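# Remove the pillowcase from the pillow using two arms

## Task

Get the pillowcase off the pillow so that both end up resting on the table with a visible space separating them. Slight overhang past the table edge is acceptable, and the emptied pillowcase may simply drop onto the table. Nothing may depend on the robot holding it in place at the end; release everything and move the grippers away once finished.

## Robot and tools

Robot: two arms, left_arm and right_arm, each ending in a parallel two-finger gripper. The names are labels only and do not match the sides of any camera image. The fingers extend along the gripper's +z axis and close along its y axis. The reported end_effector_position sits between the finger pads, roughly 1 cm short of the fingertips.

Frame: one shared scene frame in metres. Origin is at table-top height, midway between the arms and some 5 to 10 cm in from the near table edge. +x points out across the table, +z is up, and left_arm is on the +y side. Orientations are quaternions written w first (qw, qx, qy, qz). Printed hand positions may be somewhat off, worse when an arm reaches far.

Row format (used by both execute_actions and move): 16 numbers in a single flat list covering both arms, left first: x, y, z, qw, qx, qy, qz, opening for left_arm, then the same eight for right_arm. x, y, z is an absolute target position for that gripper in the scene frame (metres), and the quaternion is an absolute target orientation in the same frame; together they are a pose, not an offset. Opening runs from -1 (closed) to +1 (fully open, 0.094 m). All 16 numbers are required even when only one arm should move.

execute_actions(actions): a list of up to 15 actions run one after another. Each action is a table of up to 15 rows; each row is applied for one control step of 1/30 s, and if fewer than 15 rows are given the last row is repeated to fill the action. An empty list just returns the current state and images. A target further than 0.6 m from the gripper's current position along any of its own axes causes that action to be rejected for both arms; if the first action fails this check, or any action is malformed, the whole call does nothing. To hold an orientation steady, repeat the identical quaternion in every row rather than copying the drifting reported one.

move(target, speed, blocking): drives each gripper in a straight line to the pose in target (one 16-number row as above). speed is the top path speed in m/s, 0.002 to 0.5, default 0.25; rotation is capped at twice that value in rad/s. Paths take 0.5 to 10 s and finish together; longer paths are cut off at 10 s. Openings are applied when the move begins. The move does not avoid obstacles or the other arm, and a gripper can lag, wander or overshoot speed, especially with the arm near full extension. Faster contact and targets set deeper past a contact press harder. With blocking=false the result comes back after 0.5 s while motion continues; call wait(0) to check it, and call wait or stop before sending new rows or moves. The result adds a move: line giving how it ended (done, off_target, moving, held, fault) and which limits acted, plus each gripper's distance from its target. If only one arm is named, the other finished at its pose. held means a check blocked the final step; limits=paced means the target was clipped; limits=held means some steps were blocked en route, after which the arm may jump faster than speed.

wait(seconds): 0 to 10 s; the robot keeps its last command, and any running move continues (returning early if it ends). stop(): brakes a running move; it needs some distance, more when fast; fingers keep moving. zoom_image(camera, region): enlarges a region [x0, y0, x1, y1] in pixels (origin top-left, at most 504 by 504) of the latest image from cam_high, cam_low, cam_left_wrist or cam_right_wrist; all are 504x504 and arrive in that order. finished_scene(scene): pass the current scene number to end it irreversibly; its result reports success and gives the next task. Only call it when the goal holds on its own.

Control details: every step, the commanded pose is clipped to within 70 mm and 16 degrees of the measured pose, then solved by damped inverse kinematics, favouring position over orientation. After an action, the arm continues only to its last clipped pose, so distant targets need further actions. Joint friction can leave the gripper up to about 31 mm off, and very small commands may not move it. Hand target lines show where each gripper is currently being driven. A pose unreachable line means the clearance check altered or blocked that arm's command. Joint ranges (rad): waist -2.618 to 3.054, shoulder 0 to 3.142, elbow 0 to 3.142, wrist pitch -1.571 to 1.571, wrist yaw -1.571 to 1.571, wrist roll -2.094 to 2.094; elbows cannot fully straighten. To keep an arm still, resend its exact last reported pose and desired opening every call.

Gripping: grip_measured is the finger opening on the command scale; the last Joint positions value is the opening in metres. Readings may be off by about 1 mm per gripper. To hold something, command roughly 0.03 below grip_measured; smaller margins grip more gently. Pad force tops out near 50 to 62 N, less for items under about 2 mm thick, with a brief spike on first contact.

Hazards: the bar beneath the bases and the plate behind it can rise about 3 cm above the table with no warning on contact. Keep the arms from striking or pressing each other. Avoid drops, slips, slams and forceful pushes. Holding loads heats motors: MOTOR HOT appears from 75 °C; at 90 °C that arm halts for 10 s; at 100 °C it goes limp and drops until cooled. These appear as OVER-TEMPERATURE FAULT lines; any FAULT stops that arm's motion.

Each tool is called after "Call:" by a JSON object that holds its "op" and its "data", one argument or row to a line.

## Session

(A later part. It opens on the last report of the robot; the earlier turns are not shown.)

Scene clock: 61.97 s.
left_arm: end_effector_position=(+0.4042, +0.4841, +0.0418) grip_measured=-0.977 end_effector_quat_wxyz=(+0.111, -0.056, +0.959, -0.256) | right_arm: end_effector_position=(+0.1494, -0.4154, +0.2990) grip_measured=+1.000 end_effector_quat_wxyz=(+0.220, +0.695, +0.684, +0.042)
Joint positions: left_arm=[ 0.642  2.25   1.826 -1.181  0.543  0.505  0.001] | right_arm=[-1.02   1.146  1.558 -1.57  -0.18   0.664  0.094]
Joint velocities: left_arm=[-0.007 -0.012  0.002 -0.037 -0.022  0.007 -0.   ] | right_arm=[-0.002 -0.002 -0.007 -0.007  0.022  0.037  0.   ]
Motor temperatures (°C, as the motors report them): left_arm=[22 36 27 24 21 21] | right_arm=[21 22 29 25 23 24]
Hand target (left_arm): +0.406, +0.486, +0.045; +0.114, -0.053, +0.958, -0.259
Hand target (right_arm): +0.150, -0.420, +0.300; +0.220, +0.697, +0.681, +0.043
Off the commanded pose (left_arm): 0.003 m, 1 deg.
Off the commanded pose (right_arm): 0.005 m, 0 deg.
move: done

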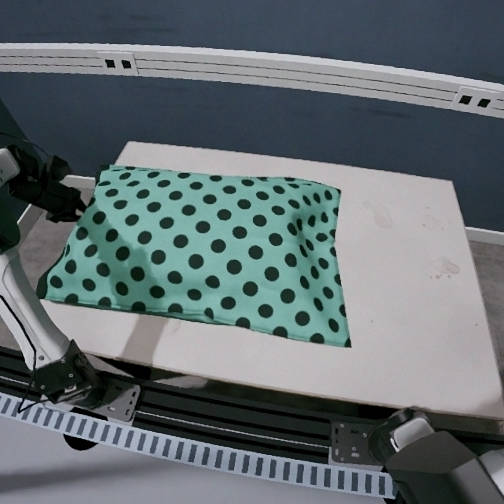

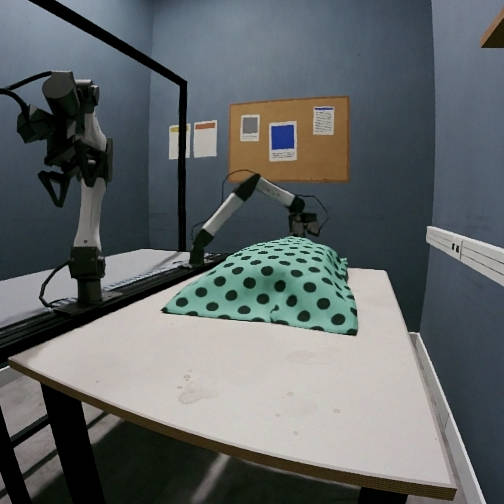

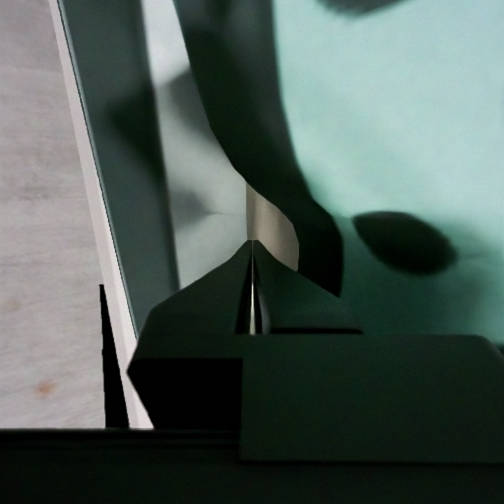

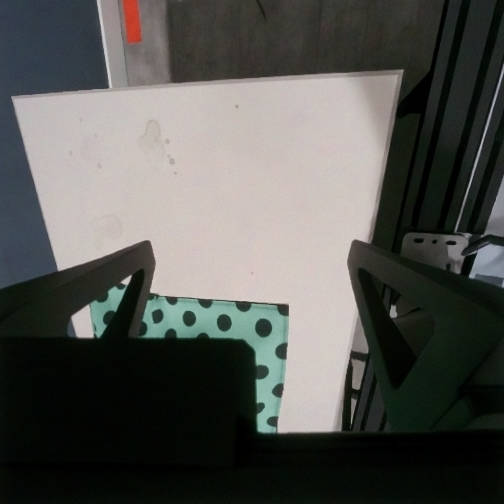

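Call:
{"op": "move", "data": {
  "target": [0.38,0.56,0.10,0.113,-0.053,0.958,-0.259,0.5, 0.40,-0.27,0.14,0,0,1,0,1],
  "speed": 0.2
}}

Scene clock: 67.77 s.
left_arm: end_effector_position=(+0.3822, +0.5580, +0.0917) grip_measured=+0.497 end_effector_quat_wxyz=(+0.123, -0.062, +0.958, -0.253) | right_arm: end_effector_position=(+0.3998, -0.2716, +0.1395) grip_measured=+1.000 end_effector_quat_wxyz=(+0.003, +0.008, +1.000, +0.011)
Joint positions: left_arm=[ 0.805  2.379  2.25  -1.545  0.543  0.675  0.07 ] | right_arm=[-0.092  2.05   1.93  -1.433 -0.051 -0.023  0.094]
Joint velocities: left_arm=[-0.012  0.002  0.012 -0.081  0.037 -0.066 -0.001] | right_arm=[ 0.007  0.002 -0.012 -0.007 -0.007 -0.066  0.   ]
Motor temperatures (°C, as the motors report them): left_arm=[22 37 27 24 21 21] | right_arm=[21 23 29 25 23 24]
Hand target (left_arm): +0.382, +0.561, +0.099; +0.129, -0.058, +0.958, -0.248
Hand target (right_arm): +0.400, -0.271, +0.142; +0.001, +0.001, +1.000, +0.006
Off the commanded pose (left_arm): 0.009 m, 2 deg.
Off the commanded pose (right_arm): 0.002 m, 2 deg.
joint sent to its limit (left arm) — the command would take joint 4 (wrist pitch) past its lower limit, so that joint was sent only as far as its limit.
move: done

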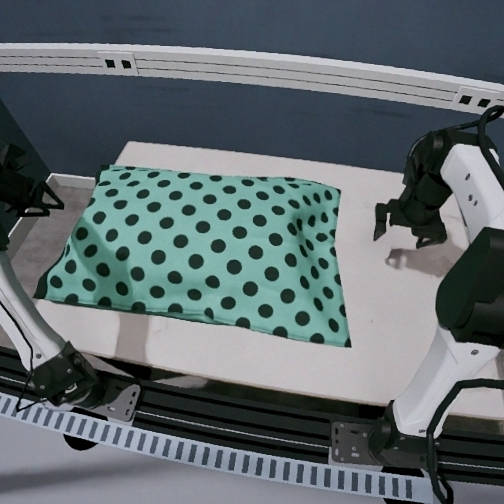

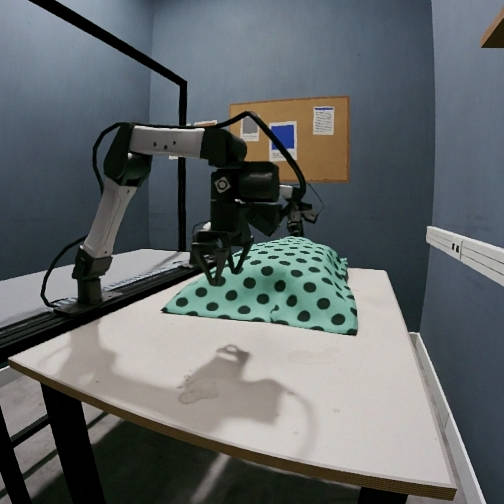

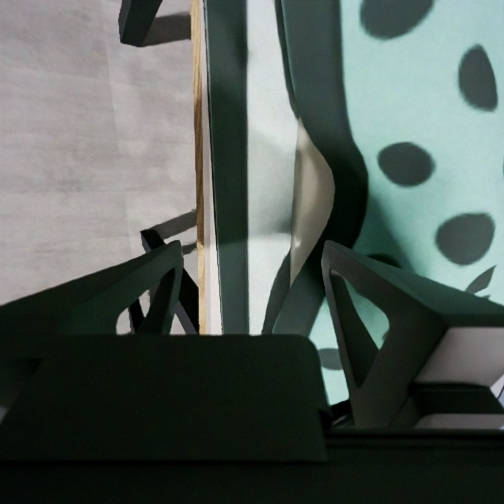

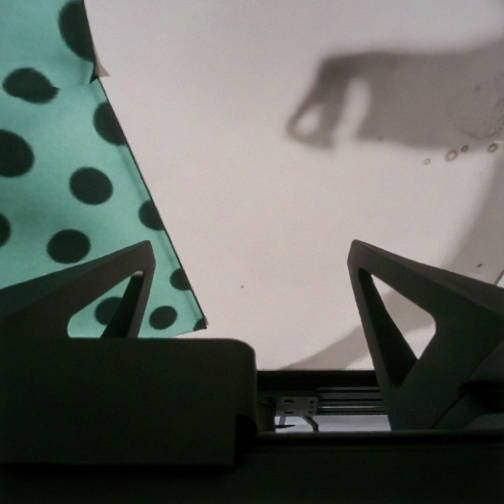

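Call:
{"op": "move", "data": {
  "target": [0.38,0.56,0.10,0.113,-0.053,0.958,-0.259,0.5, 0.40,-0.20,0.06,0,0,1,0,0.3],
  "speed": 0.15
}}

Scene clock: 69.43 s.
left_arm: end_effector_position=(+0.3822, +0.5580, +0.0917) grip_measured=+0.497 end_effector_quat_wxyz=(+0.123, -0.061, +0.958, -0.253) | right_arm: end_effector_position=(+0.4019, -0.1980, +0.0643) grip_measured=+0.302 end_effector_quat_wxyz=(+0.001, -0.004, +1.000, +0.006)
Joint positions: left_arm=[ 0.805  2.379  2.25  -1.545  0.543  0.677  0.07 ] | right_arm=[ 0.102  2.089  1.698 -1.158 -0.037  0.147  0.061]
Joint velocities: left_arm=[ 0.002 -0.007  0.007  0.037 -0.007 -0.051 -0.   ] | right_arm=[ 0.012  0.007  0.007 -0.095 -0.022  0.022 -0.   ]
Motor temperatures (°C, as the motors report them): left_arm=[22 38 28 24 21 21] | right_arm=[21 23 30 25 23 24]
Hand target (left_arm): +0.380, +0.560, +0.100; +0.127, -0.058, +0.959, -0.248
Hand target (right_arm): +0.401, -0.200, +0.060; -0.001, -0.000, +1.000, +0.001
Off the commanded pose (left_arm): 0.009 m, 2 deg.
Off the commanded pose (right_arm): 0.005 m, 1 deg.
joint sent to its limit (left arm) — the command would take joint 4 (wrist pitch) past its lower limit, so that joint was sent only as far as its limit.
move: done

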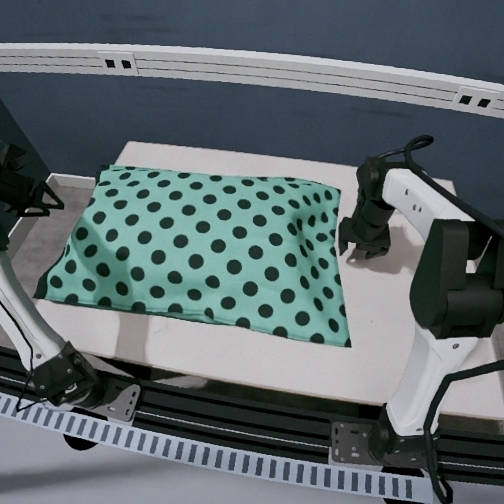

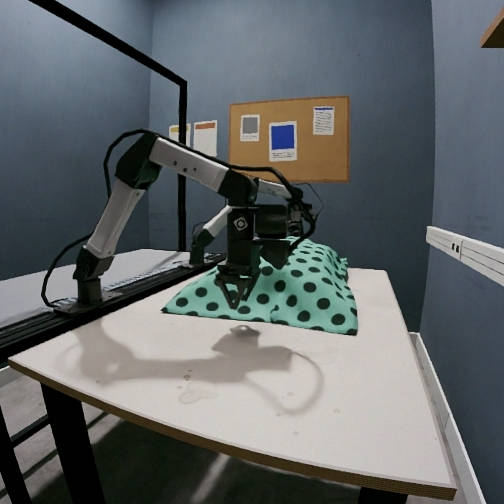

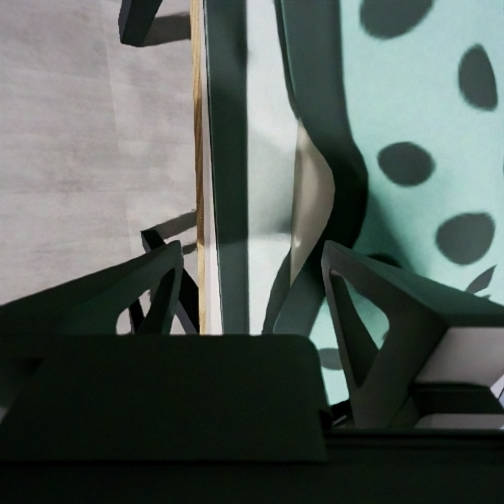

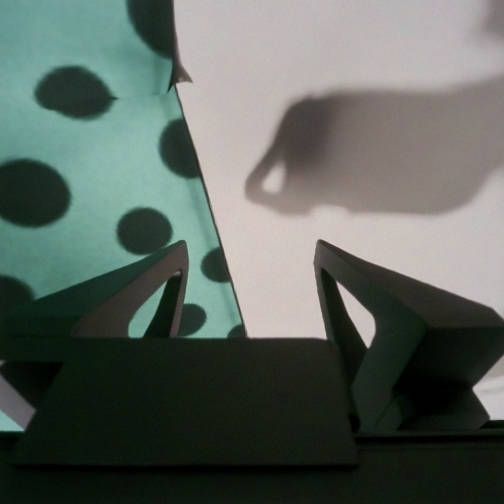

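Call:
{"op": "execute_actions", "data": {
  "actions": [
    [[0.38,0.56,0.10,0.113,-0.053,0.958,-0.259,0.5, 0.40,-0.21,0.06,0,0,0.985,0.17,0.3]],
    [[0.38,0.56,0.10,0.113,-0.053,0.958,-0.259,0.5, 0.40,-0.21,0.055,0,0,0.954,0.3,0.3]],
    [[0.38,0.56,0.10,0.113,-0.053,0.958,-0.259,0.5, 0.40,-0.205,0.04,0,0,0.954,0.3,0.3]],
    [[0.38,0.56,0.10,0.113,-0.053,0.958,-0.259,0.5, 0.40,-0.20,0.028,0,0,0.954,0.3,0.3]],
    [[0.38,0.56,0.10,0.113,-0.053,0.958,-0.259,0.5, 0.40,-0.20,0.028,0,0,0.954,0.3,0.3]]
  ]
}}

Scene clock: 72.43 s.
left_arm: end_effector_position=(+0.3822, +0.5580, +0.0917) grip_measured=+0.497 end_effector_quat_wxyz=(+0.123, -0.061, +0.958, -0.253) | right_arm: end_effector_position=(+0.4023, -0.2032, +0.0342) grip_measured=+0.302 end_effector_quat_wxyz=(+0.005, -0.002, +0.955, +0.297)
Joint positions: left_arm=[ 0.805  2.379  2.25  -1.545  0.543  0.677  0.07 ] | right_arm=[-0.145  2.16   1.55  -1.004 -0.629 -0.115  0.061]
Joint velocities: left_arm=[ 0.017  0.007 -0.012  0.037  0.007 -0.007 -0.   ] | right_arm=[ 0.007 -0.012  0.012 -0.037 -0.022  0.007  0.002]
Motor temperatures (°C, as the motors report them): left_arm=[22 39 28 24 21 21] | right_arm=[21 25 29 25 23 24]
Hand target (left_arm): +0.380, +0.560, +0.100; +0.127, -0.058, +0.959, -0.248
Hand target (right_arm): +0.400, -0.200, +0.028; -0.000, -0.000, +0.954, +0.300
Off the commanded pose (left_arm): 0.009 m, 2 deg.
Off the commanded pose (right_arm): 0.007 m, 1 deg.
joint sent to its limit (left arm) — the command would take joint 4 (wrist pitch) past its lower limit, so that joint was sent only as far as its limit.

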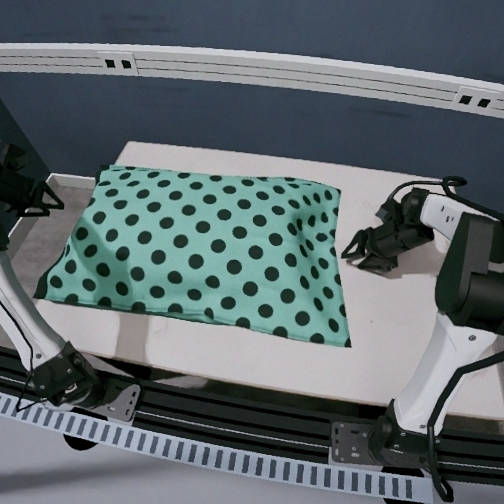

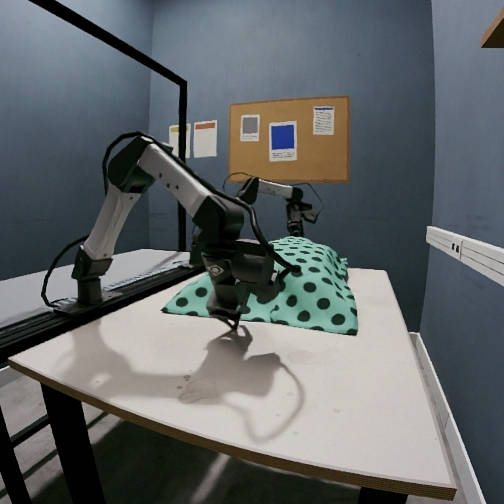

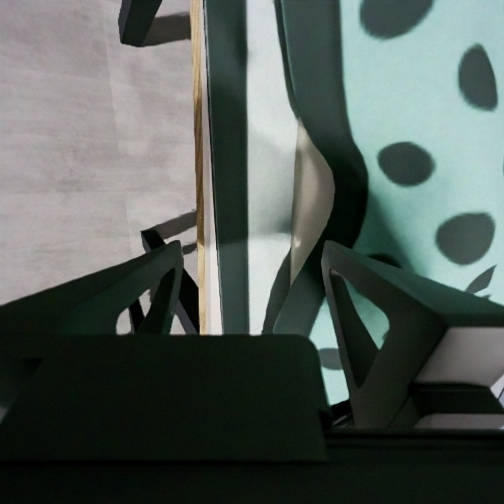

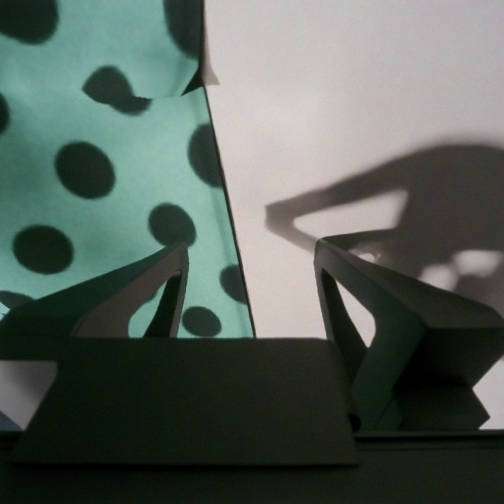

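Call:
{"op": "execute_actions", "data": {
  "actions": [
    [[0.38,0.56,0.10,0.113,-0.053,0.958,-0.259,0.5, 0.40,-0.195,0.02,0,0,0.954,0.3,0.3]],
    [[0.38,0.56,0.10,0.113,-0.053,0.958,-0.259,0.5, 0.40,-0.18,0.02,0,0,0.954,0.3,0.3]],
    [[0.38,0.56,0.10,0.113,-0.053,0.958,-0.259,0.5, 0.40,-0.168,0.02,0,0,0.954,0.3,0.3]],
    [[0.38,0.56,0.10,0.113,-0.053,0.958,-0.259,0.5, 0.40,-0.168,0.02,0,0,0.954,0.3,0.3]]
  ]
}}

Scene clock: 74.67 s.
left_arm: end_effector_position=(+0.3822, +0.5580, +0.0917) grip_measured=+0.497 end_effector_quat_wxyz=(+0.123, -0.061, +0.958, -0.253) | right_arm: end_effector_position=(+0.4087, -0.1769, +0.0336) grip_measured=+0.302 end_effector_quat_wxyz=(+0.014, +0.003, +0.954, +0.298)
Joint positions: left_arm=[ 0.805  2.379  2.25  -1.545  0.543  0.677  0.07 ] | right_arm=[-0.08   2.146  1.527 -0.922 -0.634 -0.014  0.061]
Joint velocities: left_arm=[ 0.002 -0.012  0.002 -0.007 -0.037 -0.037 -0.   ] | right_arm=[-0.002 -0.022 -0.022 -0.022  0.007 -0.022  0.   ]
Motor temperatures (°C, as the motors report them): left_arm=[22 40 28 24 21 21] | right_arm=[21 26 29 25 23 24]
Hand target (left_arm): +0.380, +0.560, +0.100; +0.127, -0.058, +0.959, -0.248
Hand target (right_arm): +0.400, -0.168, +0.020; -0.000, -0.000, +0.954, +0.300
Off the commanded pose (left_arm): 0.009 m, 2 deg.
Off the commanded pose (right_arm): 0.018 m, 2 deg.
joint sent to its limit (left arm) — the command would take joint 4 (wrist pitch) past its lower limit, so that joint was sent only as far as its limit.

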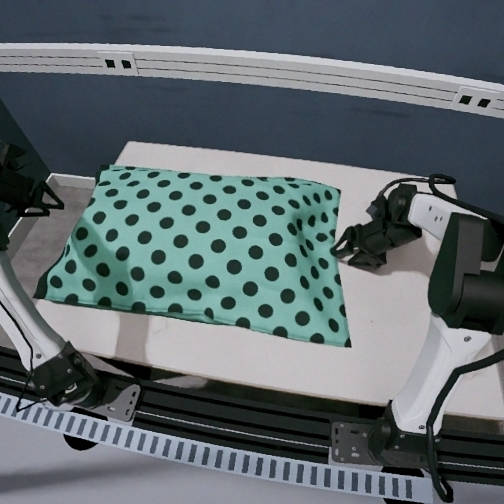

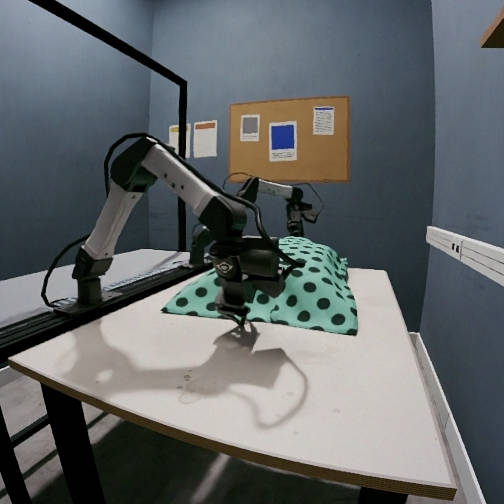

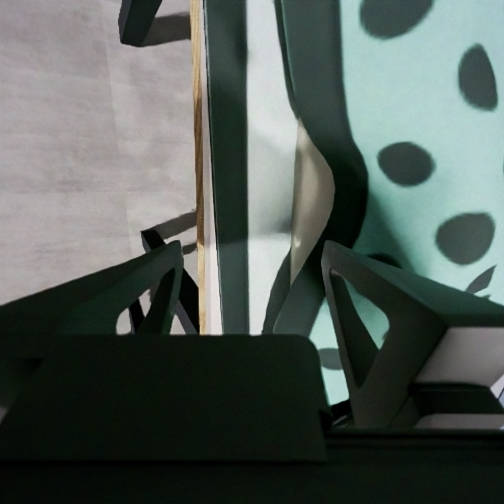

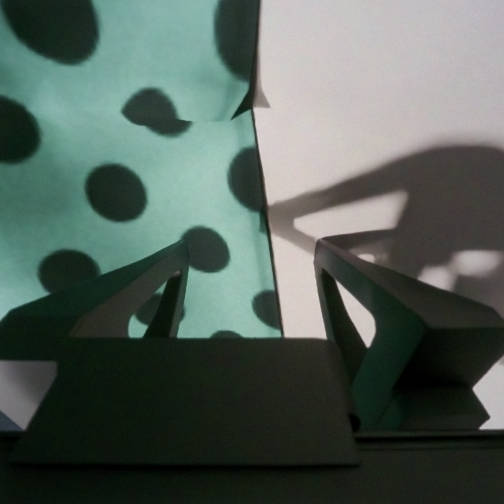

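Call:
{"op": "execute_actions", "data": {
  "actions": [
    [[0.38,0.56,0.10,0.113,-0.053,0.958,-0.259,0.5, 0.40,-0.155,0.02,0,0,0.954,0.3,0.2]],
    [[0.38,0.56,0.10,0.113,-0.053,0.958,-0.259,0.5, 0.40,-0.152,0.014,0,0,0.954,0.3,-0.2]],
    [[0.38,0.56,0.10,0.113,-0.053,0.958,-0.259,0.5, 0.40,-0.152,0.008,0,0,0.954,0.3,-0.6]],
    [[0.38,0.56,0.10,0.113,-0.053,0.958,-0.259,0.5, 0.40,-0.152,0.006,0,0,0.954,0.3,-1]],
    [[0.38,0.56,0.10,0.113,-0.053,0.958,-0.259,0.5, 0.40,-0.152,0.01,0,0,0.954,0.3,-1]]
  ]
}}

Scene clock: 77.40 s.
left_arm: end_effector_position=(+0.3822, +0.5580, +0.0917) grip_measured=+0.497 end_effector_quat_wxyz=(+0.123, -0.061, +0.958, -0.253) | right_arm: end_effector_position=(+0.4073, -0.1539, +0.0189) grip_measured=-0.991 end_effector_quat_wxyz=(+0.015, -0.004, +0.952, +0.306)
Joint positions: left_arm=[ 0.805  2.379  2.25  -1.545  0.543  0.677  0.07 ] | right_arm=[-0.027  2.158  1.477 -0.823 -0.648  0.037  0.   ]
Joint velocities: left_arm=[ 0.012  0.002 -0.012 -0.022 -0.022 -0.022 -0.   ] | right_arm=[ 0.012 -0.002 -0.017 -0.066 -0.007 -0.037 -0.001]
Motor temperatures (°C, as the motors report them): left_arm=[22 41 28 23 21 21] | right_arm=[21 27 29 25 23 24]
Hand target (left_arm): +0.380, +0.560, +0.100; +0.127, -0.058, +0.959, -0.248
Hand target (right_arm): +0.400, -0.152, +0.010; -0.000, -0.000, +0.954, +0.300
Off the commanded pose (left_arm): 0.009 m, 2 deg.
Off the commanded pose (right_arm): 0.012 m, 2 deg.
joint sent to its limit (left arm) — the command would take joint 4 (wrist pitch) past its lower limit, so that joint was sent only as far as its limit.

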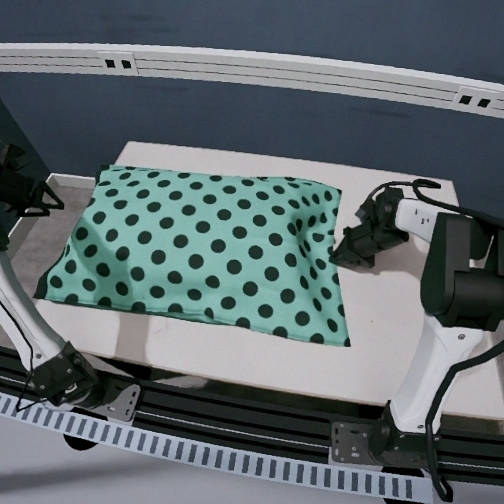

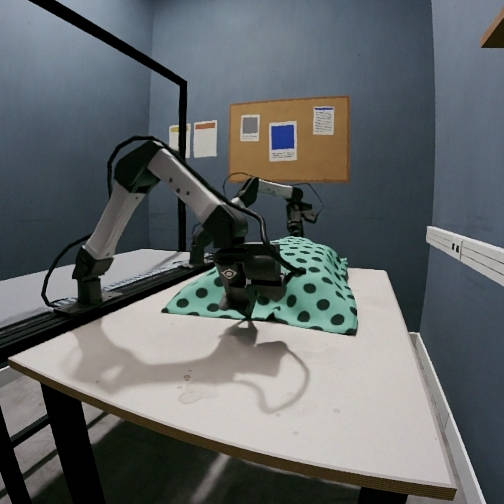

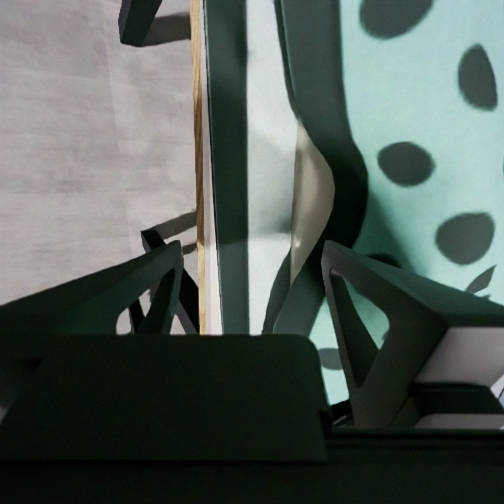

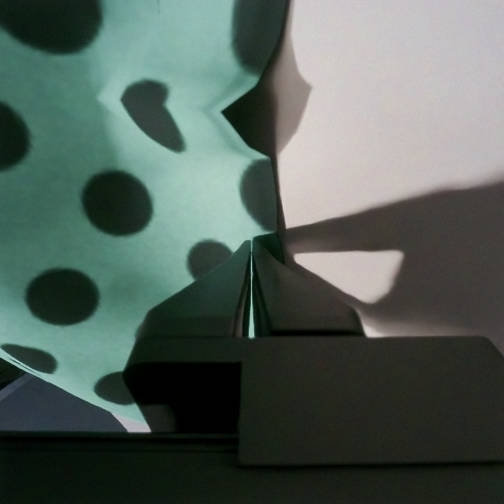

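Call:
{"op": "move", "data": {
  "target": [0.38,0.56,0.10,0.113,-0.053,0.958,-0.259,0.5, 0.40,-0.20,0.04,0,0,0.954,0.3,-1],
  "speed": 0.05
}}

Scene clock: 79.00 s.
left_arm: end_effector_position=(+0.3822, +0.5580, +0.0917) grip_measured=+0.497 end_effector_quat_wxyz=(+0.123, -0.061, +0.958, -0.253) | right_arm: end_effector_position=(+0.3958, -0.1937, +0.0332) grip_measured=-0.991 end_effector_quat_wxyz=(-0.008, +0.000, +0.952, +0.305)
Joint positions: left_arm=[ 0.805  2.379  2.25  -1.545  0.543  0.677  0.07 ] | right_arm=[-0.128  2.158  1.535 -1.01  -0.644 -0.099  0.   ]
Joint velocities: left_arm=[-0.007 -0.007 -0.002 -0.037 -0.037 -0.022  0.   ] | right_arm=[-0.002  0.022 -0.007 -0.051 -0.022 -0.051  0.   ]
Motor temperatures (°C, as the motors report them): left_arm=[22 41 28 23 21 21] | right_arm=[21 27 29 25 23 24]
Hand target (left_arm): +0.380, +0.560, +0.100; +0.127, -0.058, +0.959, -0.248
Hand target (right_arm): +0.400, -0.200, +0.040; +0.001, +0.000, +0.954, +0.300
Off the commanded pose (left_arm): 0.009 m, 2 deg.
Off the commanded pose (right_arm): 0.010 m, 1 deg.
joint sent to its limit (left arm) — the command would take joint 4 (wrist pitch) past its lower limit, so that joint was sent only as far as its limit.
move: done

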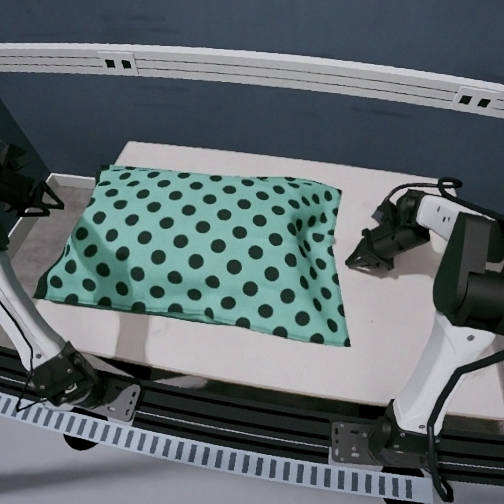

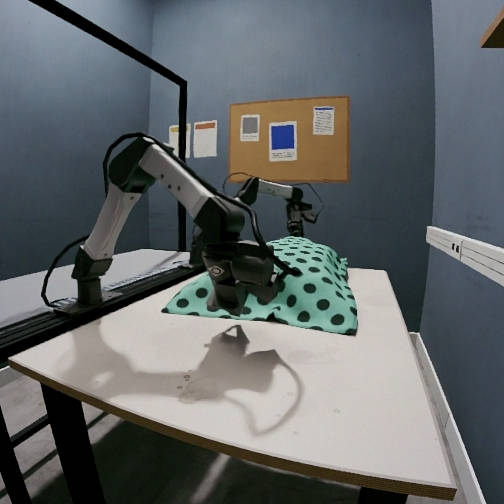

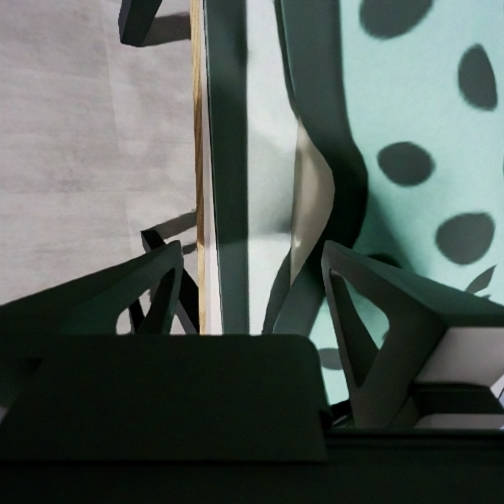

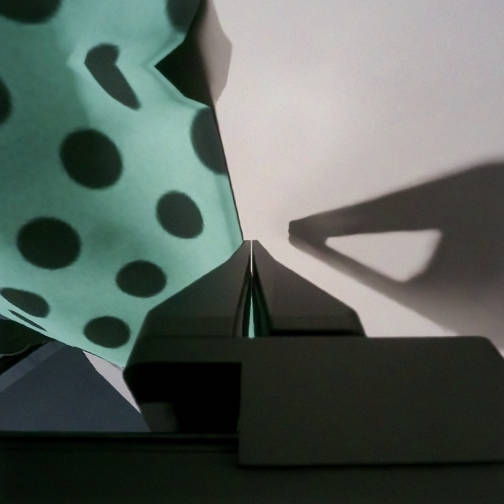

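Call:
{"op": "execute_actions", "data": {
  "actions": [
    [[0.38,0.56,0.10,0.113,-0.053,0.958,-0.259,0.5, 0.43,-0.23,0.05,0,0,0.93,0.37,0.3]],
    [[0.38,0.56,0.10,0.113,-0.053,0.958,-0.259,0.5, 0.44,-0.23,0.045,0,0,0.906,0.423,0.3]],
    [[0.38,0.56,0.10,0.113,-0.053,0.958,-0.259,0.5, 0.44,-0.22,0.03,0,0,0.906,0.423,0.3]],
    [[0.38,0.56,0.10,0.113,-0.053,0.958,-0.259,0.5, 0.44,-0.21,0.022,0,0,0.906,0.423,0.3]],
    [[0.38,0.56,0.10,0.113,-0.053,0.958,-0.259,0.5, 0.44,-0.21,0.022,0,0,0.906,0.423,0.3]]
  ]
}}

Scene clock: 82.03 s.
left_arm: end_effector_position=(+0.3822, +0.5579, +0.0917) grip_measured=+0.497 end_effector_quat_wxyz=(+0.123, -0.061, +0.958, -0.253) | right_arm: end_effector_position=(+0.4439, -0.2173, +0.0400) grip_measured=+0.298 end_effector_quat_wxyz=(+0.010, +0.008, +0.900, +0.435)
Joint positions: left_arm=[ 0.805  2.379  2.25  -1.546  0.543  0.677  0.07 ] | right_arm=[-0.25   2.427  1.881 -1.23  -0.912 -0.287  0.061]
Joint velocities: left_arm=[-0.007  0.002 -0.012 -0.051 -0.037 -0.095  0.   ] | right_arm=[-0.007  0.012  0.012  0.037 -0.007 -0.007  0.   ]
Motor temperatures (°C, as the motors report them): left_arm=[22 42 29 23 21 21] | right_arm=[21 29 29 25 23 24]
Hand target (left_arm): +0.380, +0.560, +0.100; +0.127, -0.058, +0.959, -0.248
Hand target (right_arm): +0.440, -0.210, +0.023; -0.001, -0.001, +0.906, +0.424
Off the commanded pose (left_arm): 0.009 m, 2 deg.
Off the commanded pose (right_arm): 0.020 m, 2 deg.
joint sent to its limit (left arm) — the command would take joint 4 (wrist pitch) past its lower limit, so that joint was sent only as far as its limit.

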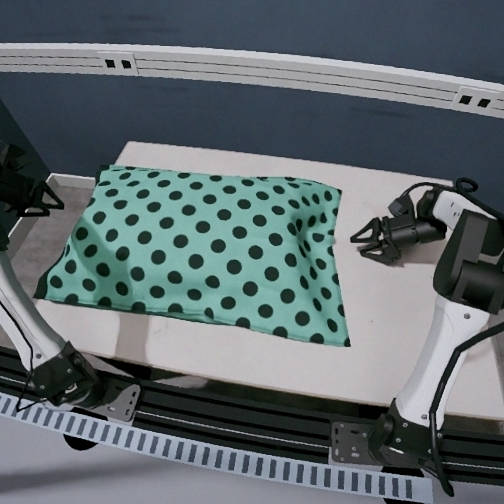

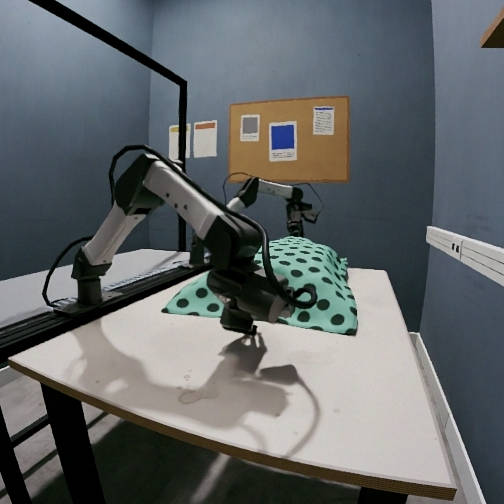

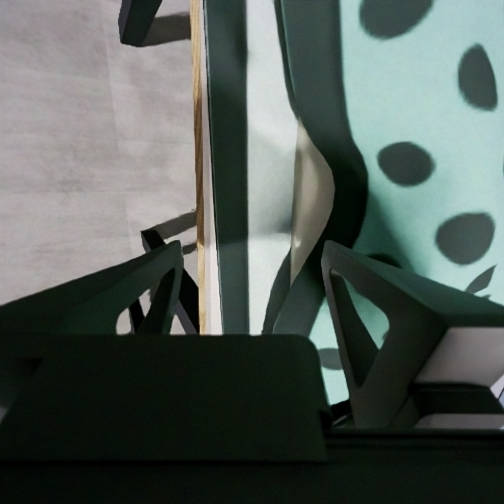

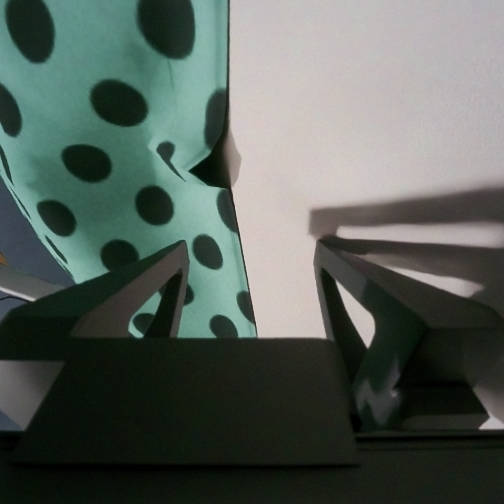

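Call:
{"op": "move", "data": {
  "target": [0.38,0.56,0.10,0.113,-0.053,0.958,-0.259,0.5, 0.44,-0.16,0.028,0,0,0.906,0.423,0.3],
  "speed": 0.04
}}

Scene clock: 83.97 s.
left_arm: end_effector_position=(+0.3822, +0.5579, +0.0917) grip_measured=+0.497 end_effector_quat_wxyz=(+0.123, -0.061, +0.958, -0.253) | right_arm: end_effector_position=(+0.4466, -0.1659, +0.0403) grip_measured=+0.298 end_effector_quat_wxyz=(+0.012, +0.000, +0.902, +0.432)
Joint positions: left_arm=[ 0.805  2.379  2.25  -1.546  0.543  0.677  0.07 ] | right_arm=[-0.133  2.361  1.778 -1.045 -0.921 -0.114  0.061]
Joint velocities: left_arm=[ 0.002 -0.002  0.007  0.022  0.037 -0.037  0.001] | right_arm=[ 0.007 -0.012 -0.017  0.066 -0.051 -0.022 -0.   ]
Motor temperatures (°C, as the motors report them): left_arm=[22 42 29 23 21 21] | right_arm=[21 30 29 24 23 24]
Hand target (left_arm): +0.380, +0.560, +0.100; +0.127, -0.058, +0.959, -0.248
Hand target (right_arm): +0.440, -0.160, +0.028; -0.001, -0.001, +0.906, +0.424
Off the commanded pose (left_arm): 0.009 m, 2 deg.
Off the commanded pose (right_arm): 0.015 m, 2 deg.
joint sent to its limit (left arm) — the command would take joint 4 (wrist pitch) past its lower limit, so that joint was sent only as far as its limit.
move: off_target (right_arm)

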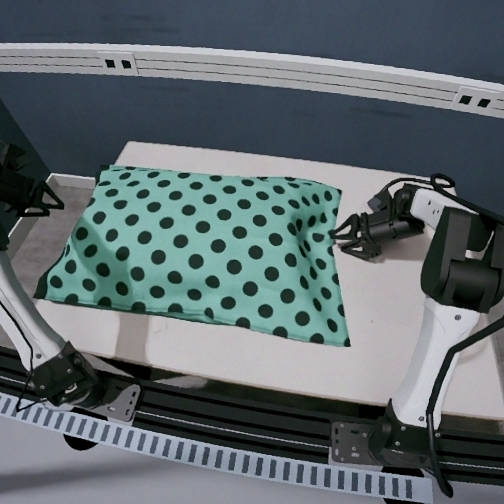

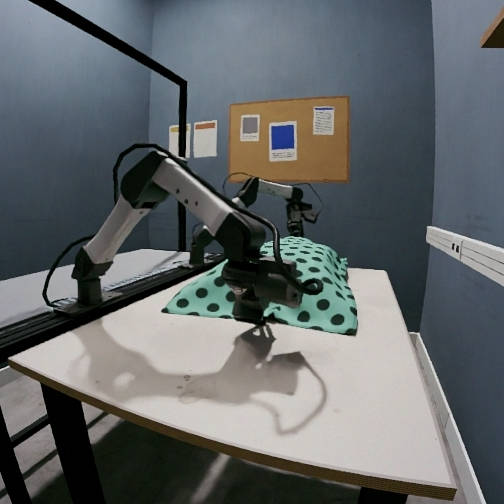

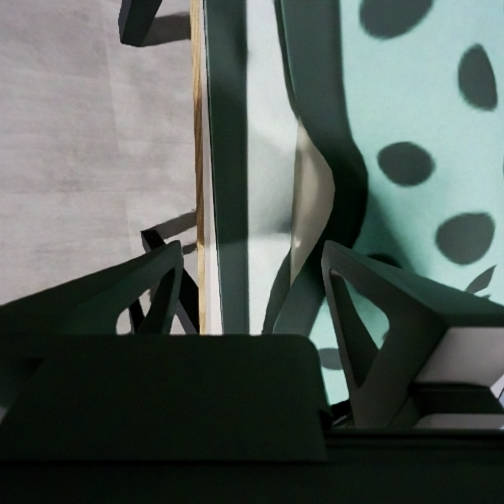

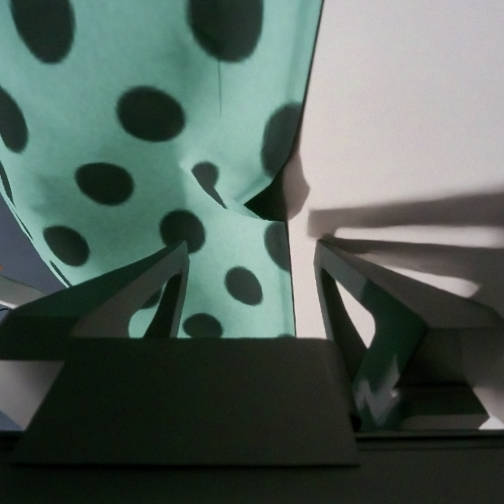

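Call:
{"op": "execute_actions", "data": {
  "actions": [
    [[0.38,0.56,0.10,0.113,-0.053,0.958,-0.259,0.5, 0.455,-0.16,0.03,0,0,0.906,0.423,0.3]],
    [[0.38,0.56,0.10,0.113,-0.053,0.958,-0.259,0.5, 0.46,-0.14,0.028,0,0,0.906,0.423,0.3]],
    [[0.38,0.56,0.10,0.113,-0.053,0.958,-0.259,0.5, 0.46,-0.125,0.028,0,0,0.906,0.423,0.3]],
    [[0.38,0.56,0.10,0.113,-0.053,0.958,-0.259,0.5, 0.46,-0.125,0.028,0,0,0.906,0.423,0.3]]
  ]
}}

Scene clock: 89.47 s.
left_arm: end_effector_position=(+0.3822, +0.5579, +0.0917) grip_measured=+0.497 end_effector_quat_wxyz=(+0.123, -0.061, +0.958, -0.253) | right_arm: end_effector_position=(+0.4608, -0.1284, +0.0410) grip_measured=+0.298 end_effector_quat_wxyz=(+0.003, +0.003, +0.901, +0.434)
Joint positions: left_arm=[ 0.805  2.379  2.25  -1.546  0.543  0.677  0.07 ] | right_arm=[-0.049  2.393  1.842 -0.987 -0.925  0.021  0.061]
Joint velocities: left_arm=[ 0.007 -0.012 -0.032 -0.037 -0.037 -0.066 -0.   ] | right_arm=[ 0.012 -0.002  0.017 -0.037 -0.007 -0.037  0.   ]
Motor temperatures (°C, as the motors report them): left_arm=[22 44 29 23 21 21] | right_arm=[21 32 29 24 23 24]
Hand target (left_arm): +0.380, +0.560, +0.100; +0.127, -0.058, +0.959, -0.248
Hand target (right_arm): +0.460, -0.125, +0.028; -0.001, -0.000, +0.906, +0.423
Off the commanded pose (left_arm): 0.009 m, 2 deg.
Off the commanded pose (right_arm): 0.013 m, 1 deg.
joint sent to its limit (left arm) — the command would take joint 4 (wrist pitch) past its lower limit, so that joint was sent only as far as its limit.

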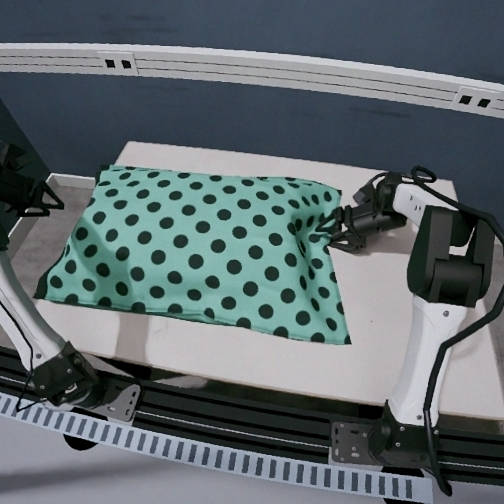

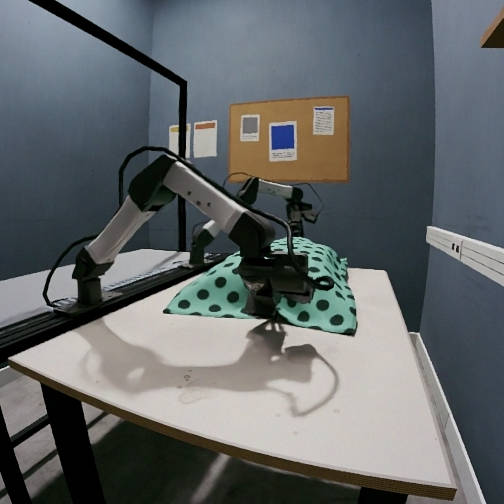

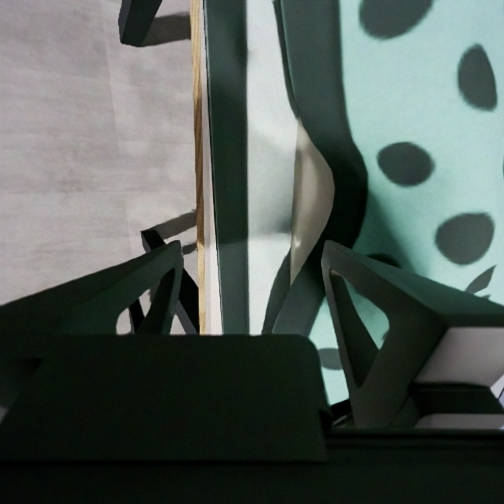

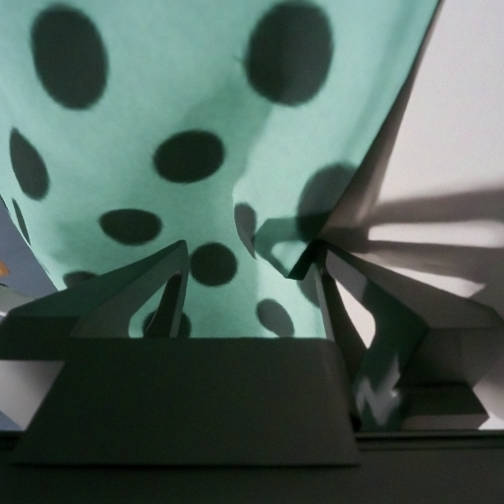

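Call:
{"op": "execute_actions", "data": {
  "actions": [
    [[0.38,0.56,0.10,0.113,-0.053,0.958,-0.259,0.5, 0.46,-0.12,0.03,0,0,0.906,0.423,-0.1]],
    [[0.38,0.56,0.10,0.113,-0.053,0.958,-0.259,0.5, 0.46,-0.12,0.028,0,0,0.906,0.423,-0.5]],
    [[0.38,0.56,0.10,0.113,-0.053,0.958,-0.259,0.5, 0.46,-0.12,0.026,0,0,0.906,0.423,-1]],
    [[0.38,0.56,0.10,0.113,-0.053,0.958,-0.259,0.5, 0.46,-0.12,0.026,0,0,0.906,0.423,-1]]
  ]
}}

Call:
{"op": "move", "data": {
  "target": [0.38,0.56,0.10,0.113,-0.053,0.958,-0.259,0.5, 0.45,-0.18,0.05,0,0,0.906,0.423,-1],
  "speed": 0.05
}}

Scene clock: 91.70 s.
left_arm: end_effector_position=(+0.3822, +0.5579, +0.0917) grip_measured=+0.497 end_effector_quat_wxyz=(+0.123, -0.061, +0.958, -0.253) | right_arm: end_effector_position=(+0.4651, -0.1196, +0.0378) grip_measured=-0.973 end_effector_quat_wxyz=(+0.012, -0.008, +0.904, +0.427)
Joint positions: left_arm=[ 0.805  2.379  2.25  -1.546  0.543  0.677  0.07 ] | right_arm=[-0.026  2.395  1.842 -0.944 -0.909  0.038  0.001]
Joint velocities: left_arm=[-0.007 -0.002 -0.002 -0.081  0.007  0.007 -0.001] | right_arm=[ 0.012 -0.002  0.012  0.007 -0.022 -0.007  0.001]
Motor temperatures (°C, as the motors report them): left_arm=[22 44 29 23 21 21] | right_arm=[21 33 29 24 23 24]
Hand target (left_arm): +0.380, +0.560, +0.100; +0.127, -0.058, +0.959, -0.248
Hand target (right_arm): +0.460, -0.120, +0.026; -0.000, -0.000, +0.906, +0.423
Off the commanded pose (left_arm): 0.009 m, 2 deg.
Off the commanded pose (right_arm): 0.013 m, 2 deg.
joint sent to its limit (left arm) — the command would take joint 4 (wrist pitch) past its lower limit, so that joint was sent only as far as its limit.

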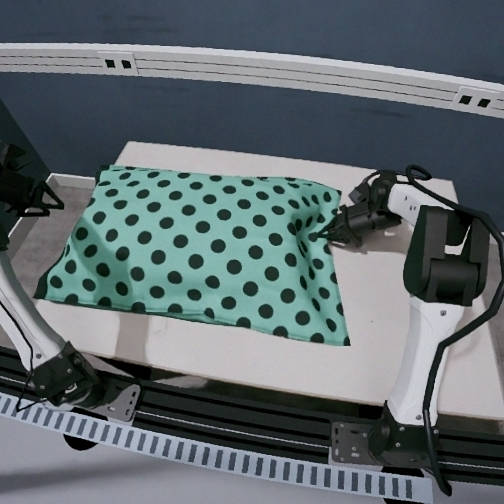

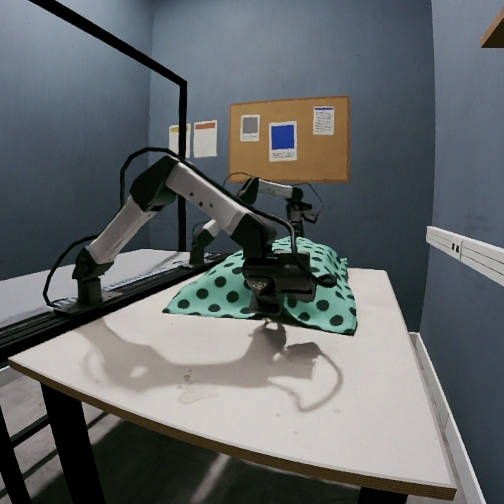

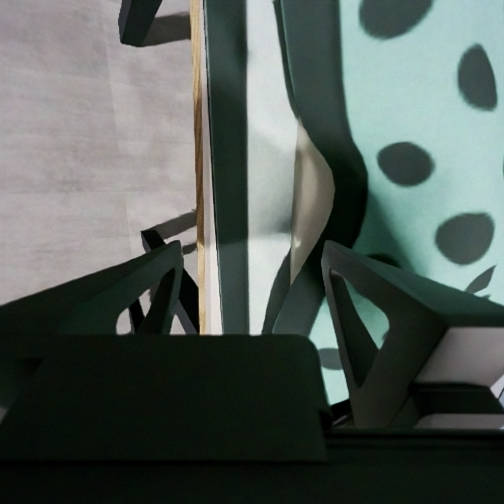

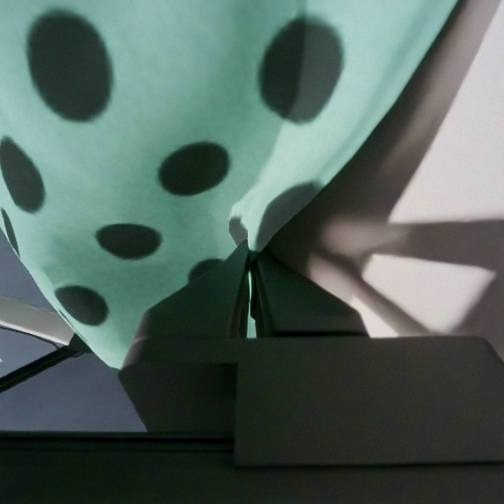

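Scene clock: 93.33 s.
left_arm: end_effector_position=(+0.3822, +0.5579, +0.0917) grip_measured=+0.497 end_effector_quat_wxyz=(+0.123, -0.061, +0.958, -0.253) | right_arm: end_effector_position=(+0.4479, -0.1721, +0.0467) grip_measured=-0.973 end_effector_quat_wxyz=(-0.003, -0.002, +0.903, +0.429)
Joint positions: left_arm=[ 0.805  2.379  2.25  -1.546  0.543  0.677  0.07 ] | right_arm=[-0.144  2.395  1.869 -1.159 -0.909 -0.158  0.001]
Joint velocities: left_arm=[ 0.007 -0.002  0.007  0.081 -0.007 -0.051  0.   ] | right_arm=[-0.022  0.007 -0.007 -0.037  0.007 -0.022 -0.   ]
Motor temperatures (°C, as the motors report them): left_arm=[22 45 29 23 21 21] | right_arm=[21 34 29 24 23 24]
Hand target (left_arm): +0.380, +0.560, +0.100; +0.127, -0.058, +0.959, -0.248
Hand target (right_arm): +0.450, -0.180, +0.050; +0.001, +0.001, +0.906, +0.423
Off the commanded pose (left_arm): 0.009 m, 2 deg.
Off the commanded pose (right_arm): 0.009 m, 1 deg.
joint sent to its limit (left arm) — the command would take joint 4 (wrist pitch) past its lower limit, so that joint was sent only as far as its limit.
move: done

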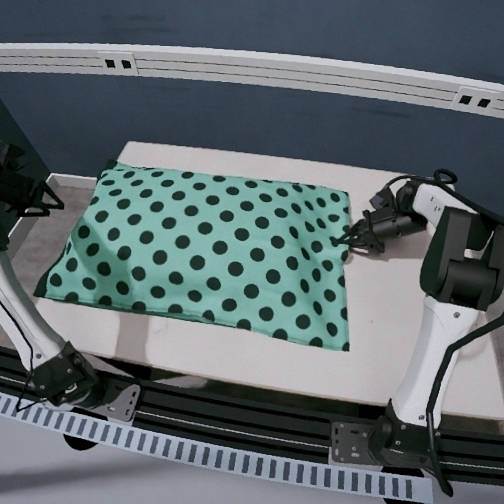

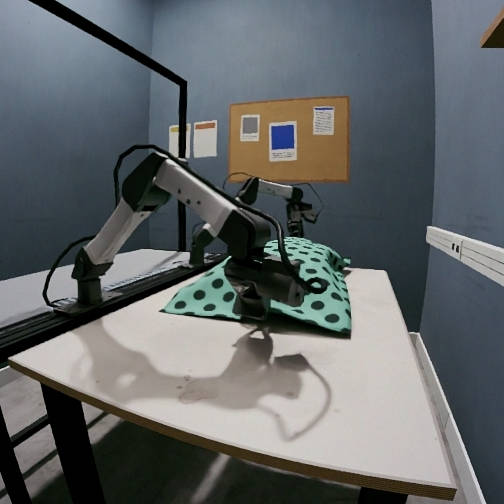

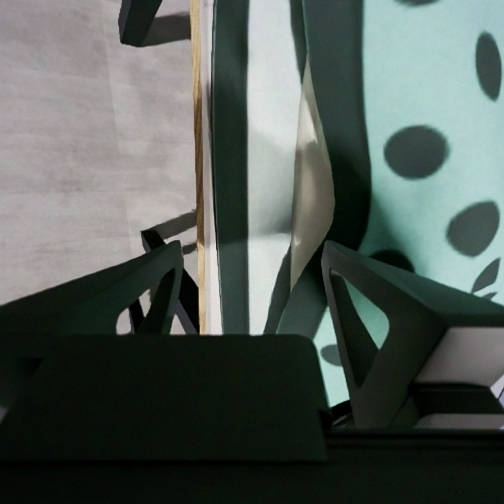

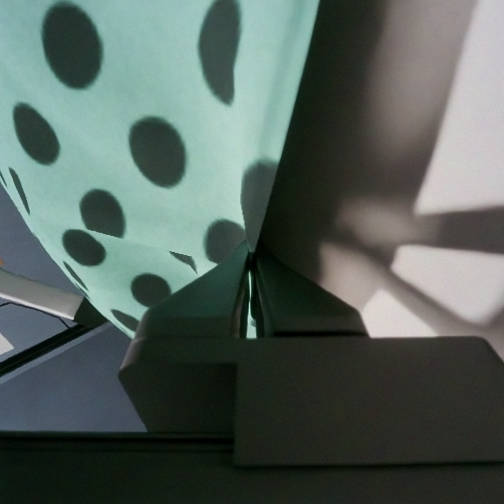

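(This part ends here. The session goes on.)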